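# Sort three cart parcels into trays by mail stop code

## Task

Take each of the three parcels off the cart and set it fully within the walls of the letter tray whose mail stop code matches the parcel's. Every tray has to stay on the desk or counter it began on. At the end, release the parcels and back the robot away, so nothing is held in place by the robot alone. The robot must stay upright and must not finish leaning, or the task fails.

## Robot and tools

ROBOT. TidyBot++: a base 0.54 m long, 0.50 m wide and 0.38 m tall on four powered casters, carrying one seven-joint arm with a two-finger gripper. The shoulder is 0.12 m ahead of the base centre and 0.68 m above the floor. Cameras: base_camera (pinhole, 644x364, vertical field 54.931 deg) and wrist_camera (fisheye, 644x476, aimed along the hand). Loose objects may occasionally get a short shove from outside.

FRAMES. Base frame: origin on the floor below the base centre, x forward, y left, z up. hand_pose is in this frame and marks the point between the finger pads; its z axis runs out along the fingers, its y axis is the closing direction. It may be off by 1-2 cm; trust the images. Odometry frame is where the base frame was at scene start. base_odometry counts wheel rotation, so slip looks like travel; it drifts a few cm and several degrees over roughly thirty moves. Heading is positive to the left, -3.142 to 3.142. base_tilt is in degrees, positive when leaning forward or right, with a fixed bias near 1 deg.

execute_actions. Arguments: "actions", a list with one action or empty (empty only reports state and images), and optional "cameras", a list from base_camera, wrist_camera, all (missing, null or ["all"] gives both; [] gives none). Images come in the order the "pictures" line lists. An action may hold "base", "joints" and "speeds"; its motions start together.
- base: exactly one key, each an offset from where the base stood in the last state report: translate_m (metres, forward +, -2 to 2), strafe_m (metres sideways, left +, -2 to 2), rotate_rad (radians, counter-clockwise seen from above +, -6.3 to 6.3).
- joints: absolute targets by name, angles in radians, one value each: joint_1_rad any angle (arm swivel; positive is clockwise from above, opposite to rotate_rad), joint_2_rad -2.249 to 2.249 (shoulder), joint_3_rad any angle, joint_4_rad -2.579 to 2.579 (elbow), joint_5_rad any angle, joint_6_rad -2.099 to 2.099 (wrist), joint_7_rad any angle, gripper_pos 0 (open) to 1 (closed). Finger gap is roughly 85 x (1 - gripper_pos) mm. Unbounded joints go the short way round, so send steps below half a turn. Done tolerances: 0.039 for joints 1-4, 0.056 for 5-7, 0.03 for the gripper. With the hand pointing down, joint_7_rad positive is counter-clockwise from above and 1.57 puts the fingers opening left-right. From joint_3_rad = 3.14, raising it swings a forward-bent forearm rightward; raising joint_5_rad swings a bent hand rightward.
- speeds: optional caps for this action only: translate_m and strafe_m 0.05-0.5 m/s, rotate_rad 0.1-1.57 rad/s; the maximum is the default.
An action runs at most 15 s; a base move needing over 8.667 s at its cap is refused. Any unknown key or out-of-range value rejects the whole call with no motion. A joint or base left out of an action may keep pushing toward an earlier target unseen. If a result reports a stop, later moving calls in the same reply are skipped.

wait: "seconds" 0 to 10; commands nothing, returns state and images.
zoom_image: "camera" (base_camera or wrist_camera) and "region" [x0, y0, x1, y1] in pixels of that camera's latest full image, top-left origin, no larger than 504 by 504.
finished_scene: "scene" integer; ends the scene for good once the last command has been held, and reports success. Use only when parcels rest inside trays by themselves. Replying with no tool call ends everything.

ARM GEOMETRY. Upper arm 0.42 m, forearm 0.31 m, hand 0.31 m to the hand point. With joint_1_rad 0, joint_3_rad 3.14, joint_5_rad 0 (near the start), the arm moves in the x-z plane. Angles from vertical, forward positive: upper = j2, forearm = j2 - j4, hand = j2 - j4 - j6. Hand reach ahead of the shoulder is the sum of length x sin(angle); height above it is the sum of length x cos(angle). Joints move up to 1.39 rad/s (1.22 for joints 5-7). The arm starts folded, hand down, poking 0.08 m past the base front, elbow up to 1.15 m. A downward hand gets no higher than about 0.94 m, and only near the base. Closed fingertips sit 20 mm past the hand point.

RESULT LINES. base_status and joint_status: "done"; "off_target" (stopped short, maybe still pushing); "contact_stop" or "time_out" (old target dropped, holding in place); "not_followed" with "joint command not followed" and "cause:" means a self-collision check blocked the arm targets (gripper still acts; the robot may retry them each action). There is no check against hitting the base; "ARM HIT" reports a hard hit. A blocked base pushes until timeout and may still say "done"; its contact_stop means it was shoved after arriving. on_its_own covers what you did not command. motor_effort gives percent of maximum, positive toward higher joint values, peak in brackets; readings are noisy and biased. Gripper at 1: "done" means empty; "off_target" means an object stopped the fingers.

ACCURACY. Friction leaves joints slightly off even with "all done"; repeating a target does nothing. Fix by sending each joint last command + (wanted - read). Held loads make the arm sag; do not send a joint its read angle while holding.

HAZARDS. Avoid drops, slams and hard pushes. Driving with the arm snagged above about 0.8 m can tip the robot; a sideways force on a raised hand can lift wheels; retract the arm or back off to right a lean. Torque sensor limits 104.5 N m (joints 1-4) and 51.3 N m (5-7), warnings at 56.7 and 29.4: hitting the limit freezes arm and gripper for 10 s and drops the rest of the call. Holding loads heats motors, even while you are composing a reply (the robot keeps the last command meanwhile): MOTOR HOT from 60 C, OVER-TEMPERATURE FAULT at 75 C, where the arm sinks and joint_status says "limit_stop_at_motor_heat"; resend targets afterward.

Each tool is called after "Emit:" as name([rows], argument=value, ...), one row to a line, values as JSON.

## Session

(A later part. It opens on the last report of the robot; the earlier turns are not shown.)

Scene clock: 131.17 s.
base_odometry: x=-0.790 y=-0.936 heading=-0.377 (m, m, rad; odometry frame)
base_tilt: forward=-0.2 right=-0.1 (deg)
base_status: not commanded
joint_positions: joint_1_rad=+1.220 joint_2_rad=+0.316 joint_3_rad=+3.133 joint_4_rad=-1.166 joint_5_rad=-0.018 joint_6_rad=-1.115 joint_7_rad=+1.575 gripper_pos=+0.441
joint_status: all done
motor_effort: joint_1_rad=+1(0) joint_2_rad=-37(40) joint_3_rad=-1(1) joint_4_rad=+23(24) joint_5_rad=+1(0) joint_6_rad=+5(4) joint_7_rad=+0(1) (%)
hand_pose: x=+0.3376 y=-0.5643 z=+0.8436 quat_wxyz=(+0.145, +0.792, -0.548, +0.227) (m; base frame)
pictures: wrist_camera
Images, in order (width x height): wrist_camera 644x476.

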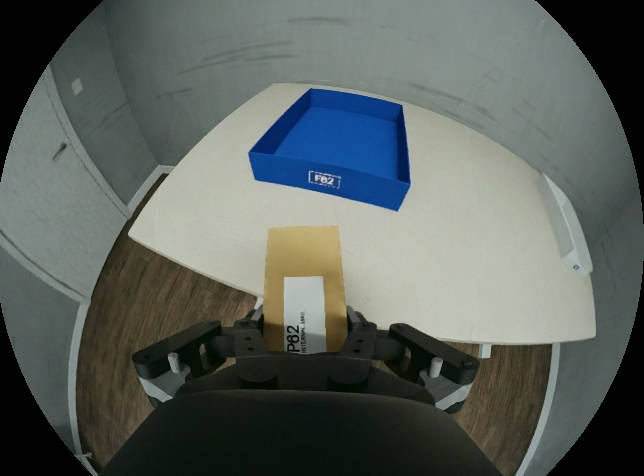

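Emit:
execute_actions([
  {"base":{"translate_m":-0.5},"joints":{"joint_1_rad":1.61,"joint_2_rad":0.18,"joint_4_rad":-1.13,"joint_6_rad":-1.3}},
])

Scene clock: 135.37 s.
base_odometry: x=-1.255 y=-0.752 heading=-0.377 (m, m, rad; odometry frame)
base_tilt: forward=-0.2 right=-0.2 (deg)
base_status: done
joint_positions: joint_1_rad=+1.602 joint_2_rad=+0.199 joint_3_rad=+3.129 joint_4_rad=-1.148 joint_5_rad=-0.019 joint_6_rad=-1.264 joint_7_rad=+1.575 gripper_pos=+0.441
joint_status: all done
motor_effort: joint_1_rad=+0(5) joint_2_rad=-30(39) joint_3_rad=+0(3) joint_4_rad=+23(24) joint_5_rad=+0(1) joint_6_rad=+5(5) joint_7_rad=+0(1) (%)
hand_pose: x=+0.1151 y=-0.5470 z=+0.8956 quat_wxyz=(+0.180, +0.677, -0.688, +0.191) (m; base frame)
pictures: base_camera, wrist_camera
Images, in order (width x height): base_camera 644x364, wrist_camera 644x476.

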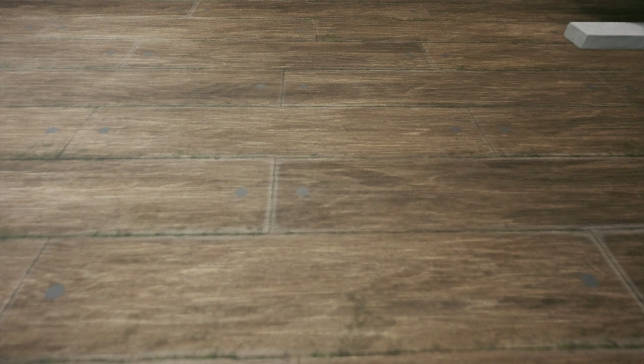

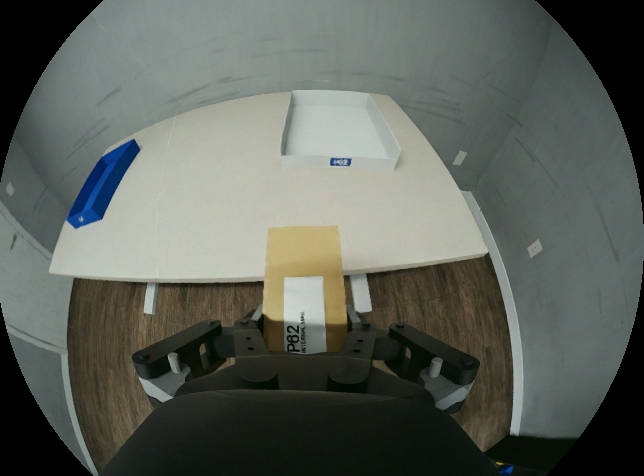

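Emit:
execute_actions([
  {"base":{"strafe_m":-0.34},"joints":{"joint_1_rad":1.715,"joint_2_rad":0.51,"joint_4_rad":-0.655,"joint_6_rad":-1.44,"joint_7_rad":1.66}},
])

Scene clock: 140.70 s.
base_odometry: x=-1.381 y=-1.068 heading=-0.378 (m, m, rad; odometry frame)
base_tilt: forward=-0.3 right=-0.2 (deg)
base_status: done
joint_positions: joint_1_rad=+1.688 joint_2_rad=+0.526 joint_3_rad=+3.129 joint_4_rad=-0.676 joint_5_rad=-0.019 joint_6_rad=-1.402 joint_7_rad=+1.635 gripper_pos=+0.441
joint_status: all done
motor_effort: joint_1_rad=+1(2) joint_2_rad=-43(48) joint_3_rad=-1(1) joint_4_rad=+22(24) joint_5_rad=+1(1) joint_6_rad=+5(7) joint_7_rad=+1(1) (%)
hand_pose: x=+0.0540 y=-0.6605 z=+0.8920 quat_wxyz=(+0.195, +0.667, -0.696, +0.181) (m; base frame)
pictures: base_camera, wrist_camera
Images, in order (width x height): base_camera 644x364, wrist_camera 644x476.

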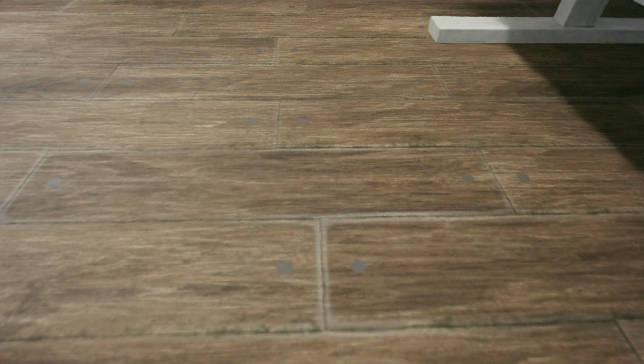

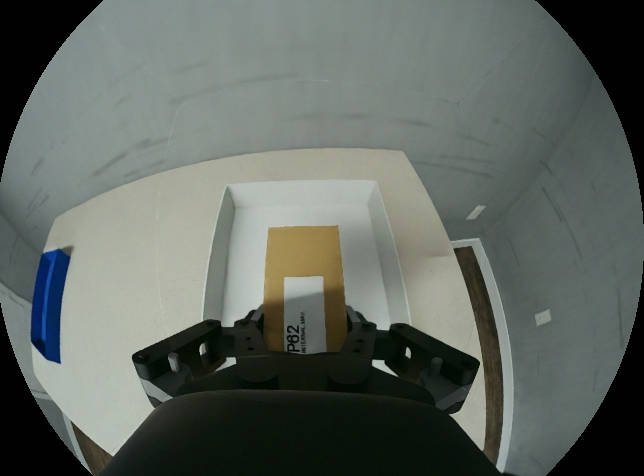

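Emit:
execute_actions([
  {"joints":{"joint_4_rad":-1.03,"joint_6_rad":-1.015}},
], cameras=[])

Emit:
execute_actions([
  {"joints":{"joint_4_rad":-1.07,"joint_6_rad":-0.98}},
], cameras=["wrist_camera"])

Scene clock: 144.10 s.
base_odometry: x=-1.381 y=-1.068 heading=-0.378 (m, m, rad; odometry frame)
base_tilt: forward=-0.3 right=-0.2 (deg)
base_status: not commanded
joint_positions: joint_1_rad=+1.688 joint_2_rad=+0.526 joint_3_rad=+3.129 joint_4_rad=-1.024 joint_5_rad=-0.019 joint_6_rad=-1.057 joint_7_rad=+1.635 gripper_pos=+0.441
joint_status: all done
motor_effort: joint_1_rad=+0(0) joint_2_rad=-44(46) joint_3_rad=-1(0) joint_4_rad=+23(23) joint_5_rad=+0(1) joint_6_rad=+5(4) joint_7_rad=+1(0) (%)
hand_pose: x=+0.0519 y=-0.6808 z=+0.7850 quat_wxyz=(+0.194, +0.665, -0.698, +0.180) (m; base frame)
pictures: none
No camera images: the call's "cameras" was empty. Leave "cameras" out to get every camera's image.

Scene clock: 144.80 s.
base_odometry: x=-1.381 y=-1.068 heading=-0.378 (m, m, rad; odometry frame)
base_tilt: forward=-0.2 right=-0.2 (deg)
base_status: not commanded
joint_positions: joint_1_rad=+1.688 joint_2_rad=+0.525 joint_3_rad=+3.129 joint_4_rad=-1.060 joint_5_rad=-0.019 joint_6_rad=-1.018 joint_7_rad=+1.635 gripper_pos=+0.441
joint_status: all done
motor_effort: joint_1_rad=+1(0) joint_2_rad=-41(45) joint_3_rad=-1(1) joint_4_rad=+21(23) joint_5_rad=+1(0) joint_6_rad=+4(5) joint_7_rad=+1(1) (%)
hand_pose: x=+0.0517 y=-0.6814 z=+0.7745 quat_wxyz=(+0.196, +0.664, -0.698, +0.181) (m; base frame)
pictures: wrist_camera
Images, in order (width x height): wrist_camera 644x476.

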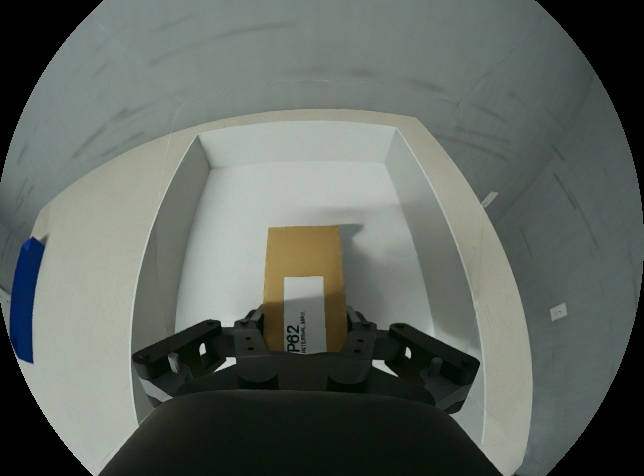

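Emit:
execute_actions([
  {"joints":{"gripper_pos":0}},
], cameras=[])

Emit:
execute_actions([
  {"joints":{"joint_2_rad":0.1,"joint_4_rad":-1.1,"joint_6_rad":-1.3}},
], cameras=["wrist_camera"])

Emit:
execute_actions([
  {"base":{"strafe_m":2.0},"joints":{"joint_1_rad":0.29,"joint_7_rad":1.55}},
], cameras=[])

Emit:
execute_actions([
  {"base":{"strafe_m":0.485}},
])

Scene clock: 150.13 s.
base_odometry: x=-1.381 y=-1.068 heading=-0.378 (m, m, rad; odometry frame)
base_tilt: forward=-0.2 right=-0.2 (deg)
base_status: not commanded
joint_positions: joint_1_rad=+1.688 joint_2_rad=+0.525 joint_3_rad=+3.129 joint_4_rad=-1.060 joint_5_rad=-0.019 joint_6_rad=-1.018 joint_7_rad=+1.635 gripper_pos=+0.000
joint_status: all done
motor_effort: joint_1_rad=+0(1) joint_2_rad=-41(45) joint_3_rad=-1(0) joint_4_rad=+22(23) joint_5_rad=+1(1) joint_6_rad=+4(5) joint_7_rad=+1(1) (%)
hand_pose: x=+0.0517 y=-0.6813 z=+0.7745 quat_wxyz=(+0.196, +0.664, -0.698, +0.181) (m; base frame)
pictures: none
No camera images: the call's "cameras" was empty. Leave "cameras" out to get every camera's image.

Scene clock: 151.93 s.
base_odometry: x=-1.381 y=-1.068 heading=-0.378 (m, m, rad; odometry frame)
base_tilt: forward=-0.3 right=-0.2 (deg)
base_status: not commanded
joint_positions: joint_1_rad=+1.688 joint_2_rad=+0.096 joint_3_rad=+3.129 joint_4_rad=-1.085 joint_5_rad=-0.019 joint_6_rad=-1.262 joint_7_rad=+1.635 gripper_pos=+0.000
joint_status: all done
motor_effort: joint_1_rad=+0(0) joint_2_rad=-25(45) joint_3_rad=+0(1) joint_4_rad=+22(24) joint_5_rad=+0(1) joint_6_rad=+5(5) joint_7_rad=+0(1) (%)
hand_pose: x=+0.0697 y=-0.5289 z=+0.9820 quat_wxyz=(+0.255, +0.651, -0.678, +0.228) (m; base frame)
pictures: wrist_camera
Images, in order (width x height): wrist_camera 644x476.

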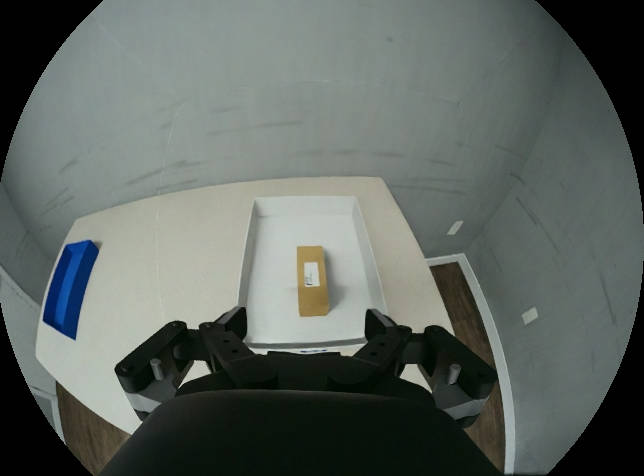

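Scene clock: 157.50 s.
base_odometry: x=-0.639 y=+0.789 heading=-0.379 (m, m, rad; odometry frame)
base_tilt: forward=-0.2 right=-0.2 (deg)
base_status: done
joint_positions: joint_1_rad=+0.307 joint_2_rad=+0.106 joint_3_rad=+3.129 joint_4_rad=-1.088 joint_5_rad=-0.019 joint_6_rad=-1.263 joint_7_rad=+1.575 gripper_pos=+0.000
joint_status: all done
motor_effort: joint_1_rad=+1(3) joint_2_rad=-25(33) joint_3_rad=+1(4) joint_4_rad=+21(23) joint_5_rad=+1(1) joint_6_rad=+5(6) joint_7_rad=+1(0) (%)
hand_pose: x=+0.6314 y=-0.1489 z=+0.9747 quat_wxyz=(+0.040, +0.932, -0.136, +0.333) (m; base frame)
pictures: none
No camera images: the call's "cameras" was empty. Leave "cameras" out to get every camera's image.

Scene clock: 159.83 s.
base_odometry: x=-0.459 y=+1.240 heading=-0.380 (m, m, rad; odometry frame)
base_tilt: forward=-0.2 right=-0.2 (deg)
base_status: done
joint_positions: joint_1_rad=+0.302 joint_2_rad=+0.106 joint_3_rad=+3.129 joint_4_rad=-1.088 joint_5_rad=-0.019 joint_6_rad=-1.263 joint_7_rad=+1.575 gripper_pos=+0.000
joint_status: not commanded
motor_effort: joint_1_rad=+1(2) joint_2_rad=-26(29) joint_3_rad=+1(3) joint_4_rad=+21(23) joint_5_rad=+1(0) joint_6_rad=+4(5) joint_7_rad=+1(1) (%)
hand_pose: x=+0.6323 y=-0.1459 z=+0.9746 quat_wxyz=(+0.039, +0.932, -0.134, +0.333) (m; base frame)
pictures: base_camera, wrist_camera
Images, in order (width x height): base_camera 644x364, wrist_camera 644x476.

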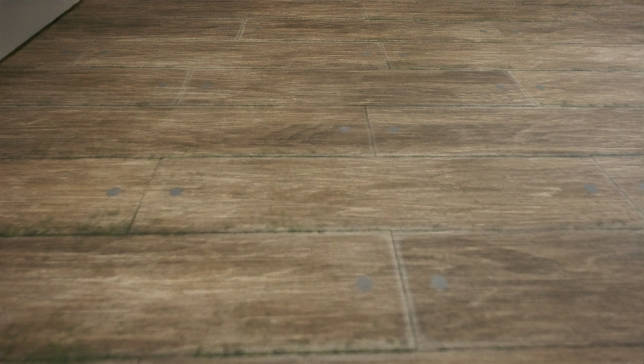

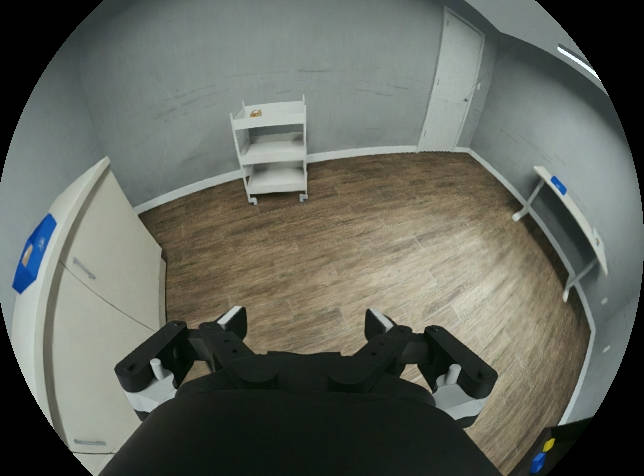

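Emit:
execute_actions([
  {"base":{"translate_m":1.43},"joints":{"joint_2_rad":0.13,"joint_4_rad":-1.36,"joint_6_rad":-1.09}},
])

Scene clock: 165.37 s.
base_odometry: x=+0.870 y=+0.711 heading=-0.379 (m, m, rad; odometry frame)
base_tilt: forward=-0.3 right=-0.2 (deg)
base_status: done
joint_positions: joint_1_rad=+0.302 joint_2_rad=+0.119 joint_3_rad=+3.129 joint_4_rad=-1.351 joint_5_rad=-0.019 joint_6_rad=-1.125 joint_7_rad=+1.575 gripper_pos=+0.000
joint_status: all done
motor_effort: joint_1_rad=+0(1) joint_2_rad=-27(28) joint_3_rad=+0(1) joint_4_rad=+22(23) joint_5_rad=+0(0) joint_6_rad=+4(5) joint_7_rad=+0(1) (%)
hand_pose: x=+0.6234 y=-0.1434 z=+0.8656 quat_wxyz=(+0.030, +0.953, -0.138, +0.269) (m; base frame)
pictures: base_camera, wrist_camera
Images, in order (width x height): base_camera 644x364, wrist_camera 644x476.

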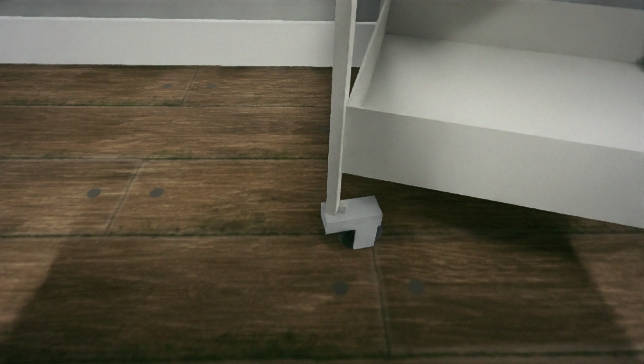

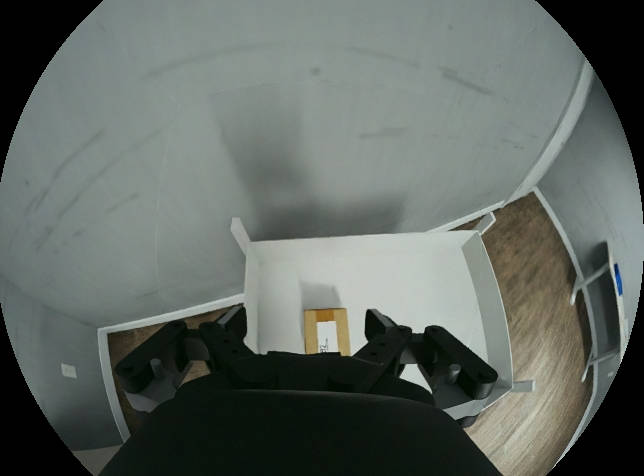

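Emit:
execute_actions([
  {"joints":{"joint_1_rad":0.375,"joint_2_rad":0.195,"joint_4_rad":-1.64,"joint_6_rad":-0.745,"joint_7_rad":1.66,"gripper_pos":0.05}},
], cameras=["wrist_camera"])

Scene clock: 169.47 s.
base_odometry: x=+0.870 y=+0.711 heading=-0.379 (m, m, rad; odometry frame)
base_tilt: forward=-0.3 right=-0.2 (deg)
base_status: not commanded
joint_positions: joint_1_rad=+0.350 joint_2_rad=+0.183 joint_3_rad=+3.129 joint_4_rad=-1.632 joint_5_rad=-0.019 joint_6_rad=-0.785 joint_7_rad=+1.636 gripper_pos=+0.050
joint_status: all done
motor_effort: joint_1_rad=+1(1) joint_2_rad=-29(31) joint_3_rad=+0(0) joint_4_rad=+22(23) joint_5_rad=+1(0) joint_6_rad=+4(5) joint_7_rad=+1(1) (%)
hand_pose: x=+0.6322 y=-0.1746 z=+0.7528 quat_wxyz=(+0.044, +0.954, -0.136, +0.264) (m; base frame)
pictures: wrist_camera
Images, in order (width x height): wrist_camera 644x476.

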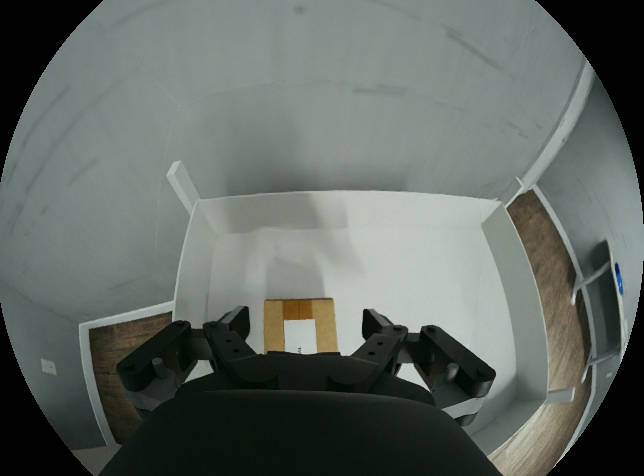

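Emit:
execute_actions([
  {"joints":{"joint_1_rad":0.322,"joint_4_rad":-1.782,"joint_6_rad":-0.605,"gripper_pos":0.0}},
], cameras=["wrist_camera"])

Scene clock: 172.23 s.
base_odometry: x=+0.870 y=+0.711 heading=-0.379 (m, m, rad; odometry frame)
base_tilt: forward=-0.3 right=-0.2 (deg)
base_status: not commanded
joint_positions: joint_1_rad=+0.344 joint_2_rad=+0.183 joint_3_rad=+3.129 joint_4_rad=-1.774 joint_5_rad=-0.019 joint_6_rad=-0.645 joint_7_rad=+1.636 gripper_pos=+0.000
joint_status: all done
motor_effort: joint_1_rad=+1(0) joint_2_rad=-28(29) joint_3_rad=-1(1) joint_4_rad=+21(21) joint_5_rad=+1(1) joint_6_rad=+4(5) joint_7_rad=+1(1) (%)
hand_pose: x=+0.6193 y=-0.1674 z=+0.7100 quat_wxyz=(+0.044, +0.954, -0.134, +0.263) (m; base frame)
pictures: wrist_camera
Images, in order (width x height): wrist_camera 644x476.

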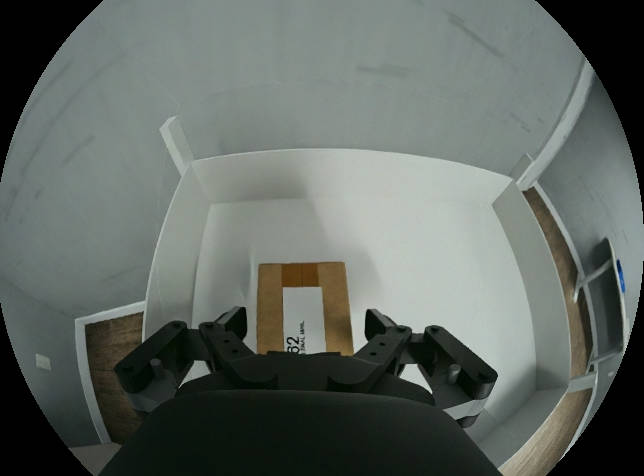

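Emit:
execute_actions([
  {"base":{"translate_m":-0.013}},
], cameras=["wrist_camera"])

Scene clock: 178.07 s.
base_odometry: x=+0.858 y=+0.716 heading=-0.379 (m, m, rad; odometry frame)
base_tilt: forward=-0.2 right=-0.3 (deg)
base_status: done
joint_positions: joint_1_rad=+0.344 joint_2_rad=+0.185 joint_3_rad=+3.129 joint_4_rad=-1.775 joint_5_rad=-0.019 joint_6_rad=-0.643 joint_7_rad=+1.636 gripper_pos=+0.000
joint_status: not commanded
motor_effort: joint_1_rad=+1(2) joint_2_rad=-28(31) joint_3_rad=+0(2) joint_4_rad=+21(22) joint_5_rad=+1(0) joint_6_rad=+4(6) joint_7_rad=+1(0) (%)
hand_pose: x=+0.6197 y=-0.1670 z=+0.7090 quat_wxyz=(+0.044, +0.955, -0.134, +0.263) (m; base frame)
pictures: wrist_camera
Images, in order (width x height): wrist_camera 644x476.

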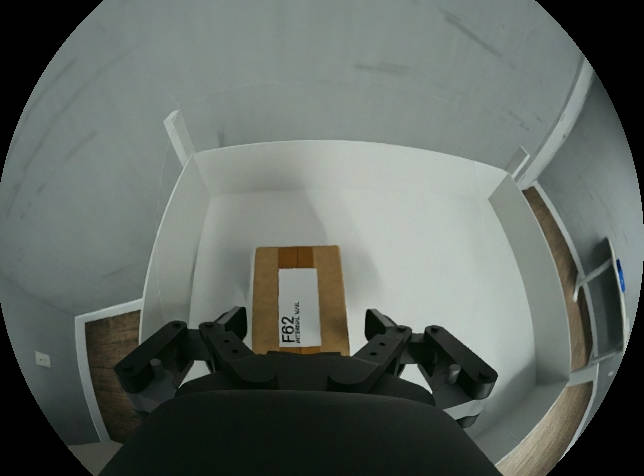

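Emit:
execute_actions([
  {"joints":{"gripper_pos":1}},
], cameras=[])

Emit:
execute_actions([
  {"joints":{"joint_2_rad":0.10,"joint_4_rad":-1.50,"joint_6_rad":-1.03}},
], cameras=["wrist_camera"])

Emit:
execute_actions([
  {"base":{"translate_m":-0.65},"joints":{"joint_2_rad":0.1,"joint_4_rad":-1.13,"joint_6_rad":-1.38}},
], cameras=[])

Emit:
execute_actions([
  {"base":{"strafe_m":-2.0},"joints":{"joint_1_rad":1.61}},
])

Scene clock: 184.93 s.
base_odometry: x=+0.858 y=+0.716 heading=-0.379 (m, m, rad; odometry frame)
base_tilt: forward=-0.3 right=-0.3 (deg)
base_status: not commanded
joint_positions: joint_1_rad=+0.343 joint_2_rad=+0.184 joint_3_rad=+3.129 joint_4_rad=-1.775 joint_5_rad=-0.019 joint_6_rad=-0.642 joint_7_rad=+1.636 gripper_pos=+0.350
joint_status: gripper_pos off_target (ended at +0.350, target +1.000)
motor_effort: joint_1_rad=+0(1) joint_2_rad=-26(29) joint_3_rad=+0(1) joint_4_rad=+20(22) joint_5_rad=+1(1) joint_6_rad=+3(5) joint_7_rad=+1(1) (%)
hand_pose: x=+0.6202 y=-0.1671 z=+0.7098 quat_wxyz=(+0.044, +0.954, -0.134, +0.264) (m; base frame)
pictures: none
No camera images: the call's "cameras" was empty. Leave "cameras" out to get every camera's image.

Scene clock: 186.30 s.
base_odometry: x=+0.858 y=+0.716 heading=-0.379 (m, m, rad; odometry frame)
base_tilt: forward=-0.2 right=-0.2 (deg)
base_status: not commanded
joint_positions: joint_1_rad=+0.343 joint_2_rad=+0.117 joint_3_rad=+3.129 joint_4_rad=-1.514 joint_5_rad=-0.019 joint_6_rad=-0.995 joint_7_rad=+1.636 gripper_pos=+0.350
joint_status: all done
motor_effort: joint_1_rad=+0(0) joint_2_rad=-28(31) joint_3_rad=+0(1) joint_4_rad=+23(23) joint_5_rad=+0(1) joint_6_rad=+4(5) joint_7_rad=+1(0) (%)
hand_pose: x=+0.6093 y=-0.1620 z=+0.8098 quat_wxyz=(+0.041, +0.958, -0.131, +0.252) (m; base frame)
pictures: wrist_camera
Images, in order (width x height): wrist_camera 644x476.

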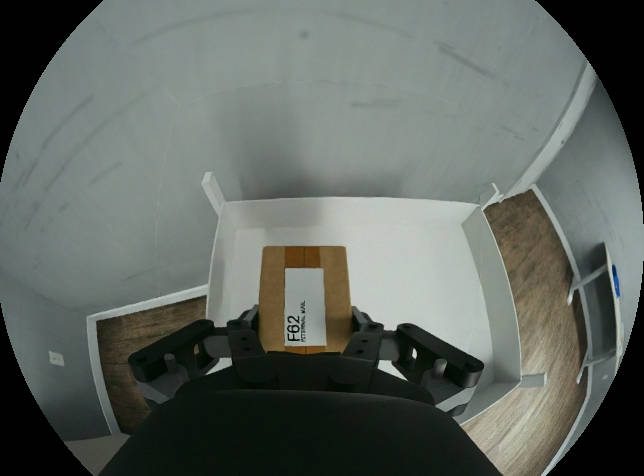

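Scene clock: 189.07 s.
base_odometry: x=+0.254 y=+0.957 heading=-0.379 (m, m, rad; odometry frame)
base_tilt: forward=-0.3 right=-0.2 (deg)
base_status: done
joint_positions: joint_1_rad=+0.340 joint_2_rad=+0.113 joint_3_rad=+3.129 joint_4_rad=-1.147 joint_5_rad=-0.019 joint_6_rad=-1.348 joint_7_rad=+1.636 gripper_pos=+0.350
joint_status: all done
motor_effort: joint_1_rad=+1(4) joint_2_rad=-28(32) joint_3_rad=-1(4) joint_4_rad=+23(25) joint_5_rad=+1(1) joint_6_rad=+5(5) joint_7_rad=+0(0) (%)
hand_pose: x=+0.5993 y=-0.1558 z=+0.9282 quat_wxyz=(+0.041, +0.956, -0.126, +0.261) (m; base frame)
pictures: none
No camera images: the call's "cameras" was empty. Leave "cameras" out to get every camera's image.

Scene clock: 194.43 s.
base_odometry: x=-0.488 y=-0.901 heading=-0.380 (m, m, rad; odometry frame)
base_tilt: forward=-0.3 right=-0.2 (deg)
base_status: done
joint_positions: joint_1_rad=+1.589 joint_2_rad=+0.113 joint_3_rad=+3.129 joint_4_rad=-1.146 joint_5_rad=-0.020 joint_6_rad=-1.349 joint_7_rad=+1.636 gripper_pos=+0.350
joint_status: all done
motor_effort: joint_1_rad=+0(4) joint_2_rad=-29(32) joint_3_rad=+0(3) joint_4_rad=+23(23) joint_5_rad=+1(0) joint_6_rad=+4(5) joint_7_rad=+0(0) (%)
hand_pose: x=+0.1235 y=-0.5049 z=+0.9286 quat_wxyz=(+0.186, +0.702, -0.661, +0.188) (m; base frame)
pictures: base_camera, wrist_camera
Images, in order (width x height): base_camera 644x364, wrist_camera 644x476.

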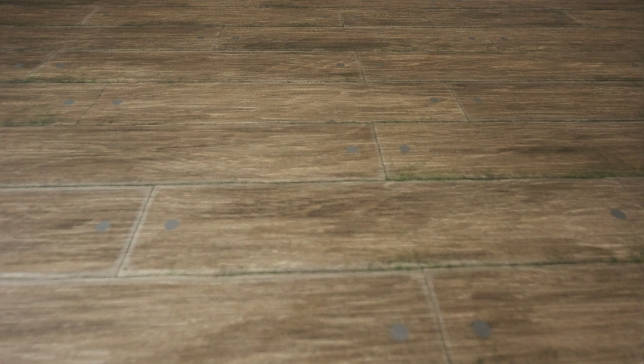

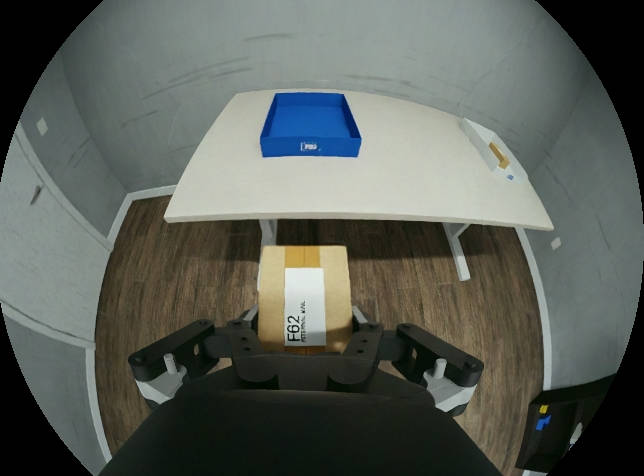

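Emit:
execute_actions([
  {"base":{"strafe_m":-0.43},"joints":{"joint_1_rad":1.525,"joint_2_rad":0.51,"joint_4_rad":-0.655,"joint_6_rad":-1.44}},
])

Scene clock: 198.60 s.
base_odometry: x=-0.649 y=-1.300 heading=-0.381 (m, m, rad; odometry frame)
base_tilt: forward=-0.2 right=-0.1 (deg)
base_status: done
joint_positions: joint_1_rad=+1.551 joint_2_rad=+0.531 joint_3_rad=+3.129 joint_4_rad=-0.675 joint_5_rad=-0.020 joint_6_rad=-1.403 joint_7_rad=+1.636 gripper_pos=+0.350
joint_status: all done
motor_effort: joint_1_rad=+0(1) joint_2_rad=-43(49) joint_3_rad=-1(1) joint_4_rad=+22(23) joint_5_rad=+1(0) joint_6_rad=+5(6) joint_7_rad=+1(1) (%)
hand_pose: x=+0.1458 y=-0.6641 z=+0.8886 quat_wxyz=(+0.180, +0.714, -0.649, +0.192) (m; base frame)
pictures: base_camera, wrist_camera
Images, in order (width x height): base_camera 644x364, wrist_camera 644x476.

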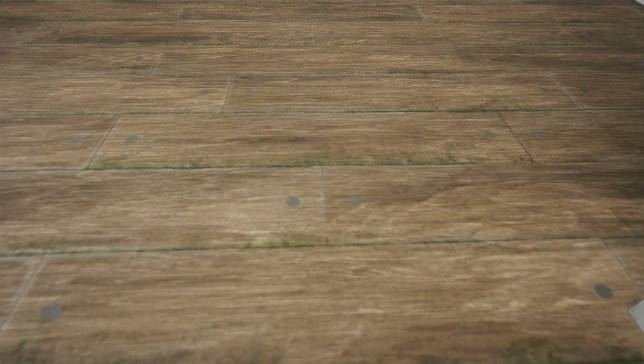

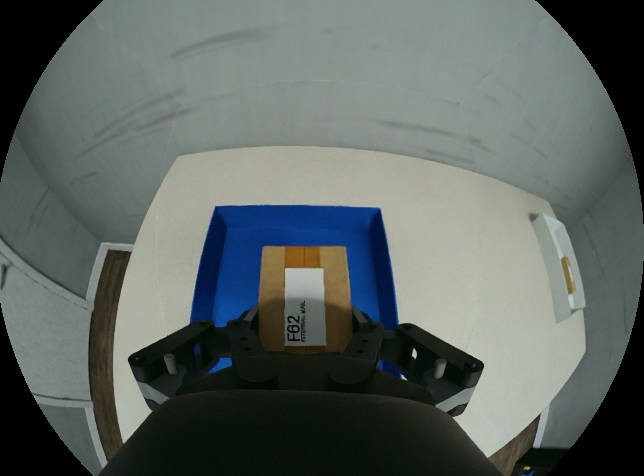

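Emit:
execute_actions([
  {"joints":{"joint_1_rad":1.50,"joint_4_rad":-1.022,"joint_6_rad":-1.015}},
], cameras=[])

Emit:
execute_actions([
  {"joints":{"joint_4_rad":-1.065,"joint_6_rad":-0.98}},
], cameras=["wrist_camera"])

Scene clock: 201.93 s.
base_odometry: x=-0.649 y=-1.300 heading=-0.381 (m, m, rad; odometry frame)
base_tilt: forward=-0.2 right=-0.2 (deg)
base_status: not commanded
joint_positions: joint_1_rad=+1.527 joint_2_rad=+0.529 joint_3_rad=+3.129 joint_4_rad=-1.016 joint_5_rad=-0.020 joint_6_rad=-1.057 joint_7_rad=+1.636 gripper_pos=+0.350
joint_status: all done
motor_effort: joint_1_rad=+0(1) joint_2_rad=-44(46) joint_3_rad=-1(0) joint_4_rad=+23(25) joint_5_rad=+1(0) joint_6_rad=+5(5) joint_7_rad=+1(0) (%)
hand_pose: x=+0.1628 y=-0.6849 z=+0.7858 quat_wxyz=(+0.180, +0.719, -0.642, +0.196) (m; base frame)
pictures: none
No camera images: the call's "cameras" was empty. Leave "cameras" out to get every camera's image.

Scene clock: 202.63 s.
base_odometry: x=-0.649 y=-1.300 heading=-0.381 (m, m, rad; odometry frame)
base_tilt: forward=-0.2 right=-0.2 (deg)
base_status: not commanded
joint_positions: joint_1_rad=+1.527 joint_2_rad=+0.529 joint_3_rad=+3.129 joint_4_rad=-1.057 joint_5_rad=-0.020 joint_6_rad=-1.019 joint_7_rad=+1.636 gripper_pos=+0.350
joint_status: all done
motor_effort: joint_1_rad=+0(0) joint_2_rad=-42(45) joint_3_rad=-1(1) joint_4_rad=+21(24) joint_5_rad=+0(1) joint_6_rad=+4(5) joint_7_rad=+1(1) (%)
hand_pose: x=+0.1627 y=-0.6843 z=+0.7733 quat_wxyz=(+0.180, +0.719, -0.642, +0.196) (m; base frame)
pictures: wrist_camera
Images, in order (width x height): wrist_camera 644x476.

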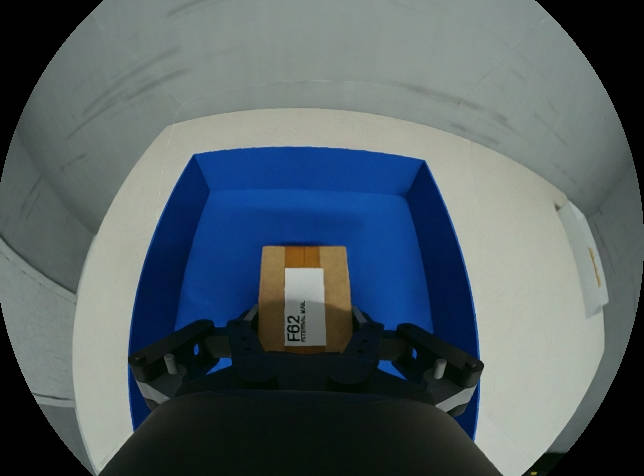

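Emit:
execute_actions([
  {"joints":{"gripper_pos":0}},
], cameras=[])

Emit:
execute_actions([
  {"joints":{"joint_2_rad":0.0,"joint_4_rad":-1.1,"joint_6_rad":-1.2}},
], cameras=[])

Emit:
execute_actions([
  {"base":{"strafe_m":0.3}},
], cameras=["wrist_camera"])

Scene clock: 206.17 s.
base_odometry: x=-0.649 y=-1.300 heading=-0.381 (m, m, rad; odometry frame)
base_tilt: forward=-0.3 right=-0.1 (deg)
base_status: not commanded
joint_positions: joint_1_rad=+1.527 joint_2_rad=+0.528 joint_3_rad=+3.129 joint_4_rad=-1.057 joint_5_rad=-0.020 joint_6_rad=-1.019 joint_7_rad=+1.636 gripper_pos=+0.000
joint_status: all done
motor_effort: joint_1_rad=+0(1) joint_2_rad=-43(44) joint_3_rad=-1(1) joint_4_rad=+22(23) joint_5_rad=+1(1) joint_6_rad=+4(5) joint_7_rad=+1(0) (%)
hand_pose: x=+0.1627 y=-0.6843 z=+0.7735 quat_wxyz=(+0.180, +0.719, -0.642, +0.196) (m; base frame)
pictures: none
No camera images: the call's "cameras" was empty. Leave "cameras" out to get every camera's image.

Scene clock: 208.10 s.
base_odometry: x=-0.649 y=-1.300 heading=-0.381 (m, m, rad; odometry frame)
base_tilt: forward=-0.2 right=-0.2 (deg)
base_status: not commanded
joint_positions: joint_1_rad=+1.527 joint_2_rad=-0.003 joint_3_rad=+3.129 joint_4_rad=-1.085 joint_5_rad=-0.020 joint_6_rad=-1.160 joint_7_rad=+1.636 gripper_pos=+0.000
joint_status: all done
motor_effort: joint_1_rad=+1(1) joint_2_rad=-21(45) joint_3_rad=+0(1) joint_4_rad=+22(23) joint_5_rad=+1(1) joint_6_rad=+7(6) joint_7_rad=+1(1) (%)
hand_pose: x=+0.1555 y=-0.5187 z=+1.0564 quat_wxyz=(+0.302, +0.675, -0.597, +0.313) (m; base frame)
pictures: none
No camera images: the call's "cameras" was empty. Leave "cameras" out to get every camera's image.

Scene clock: 210.13 s.
base_odometry: x=-0.537 y=-1.021 heading=-0.382 (m, m, rad; odometry frame)
base_tilt: forward=-0.3 right=-0.2 (deg)
base_status: done
joint_positions: joint_1_rad=+1.524 joint_2_rad=-0.004 joint_3_rad=+3.129 joint_4_rad=-1.089 joint_5_rad=-0.020 joint_6_rad=-1.164 joint_7_rad=+1.636 gripper_pos=+0.000
joint_status: not commanded
motor_effort: joint_1_rad=+0(4) joint_2_rad=-20(26) joint_3_rad=+0(4) joint_4_rad=+22(23) joint_5_rad=+0(2) joint_6_rad=+6(7) joint_7_rad=+0(0) (%)
hand_pose: x=+0.1571 y=-0.5170 z=+1.0543 quat_wxyz=(+0.299, +0.677, -0.596, +0.312) (m; base frame)
pictures: wrist_camera
Images, in order (width x height): wrist_camera 644x476.

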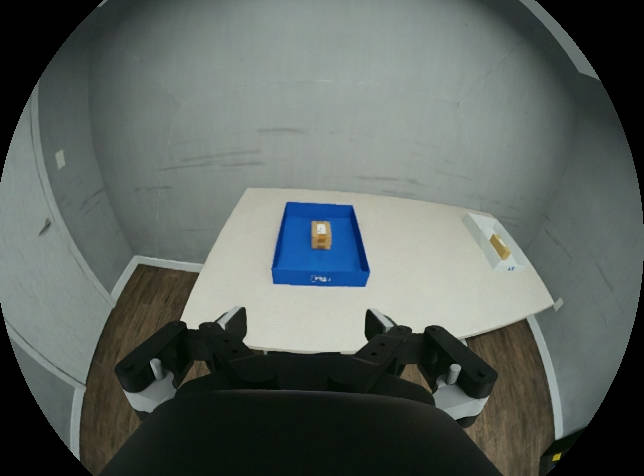

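Emit:
finished_scene(scene=2)

The scene is finished: the task was done.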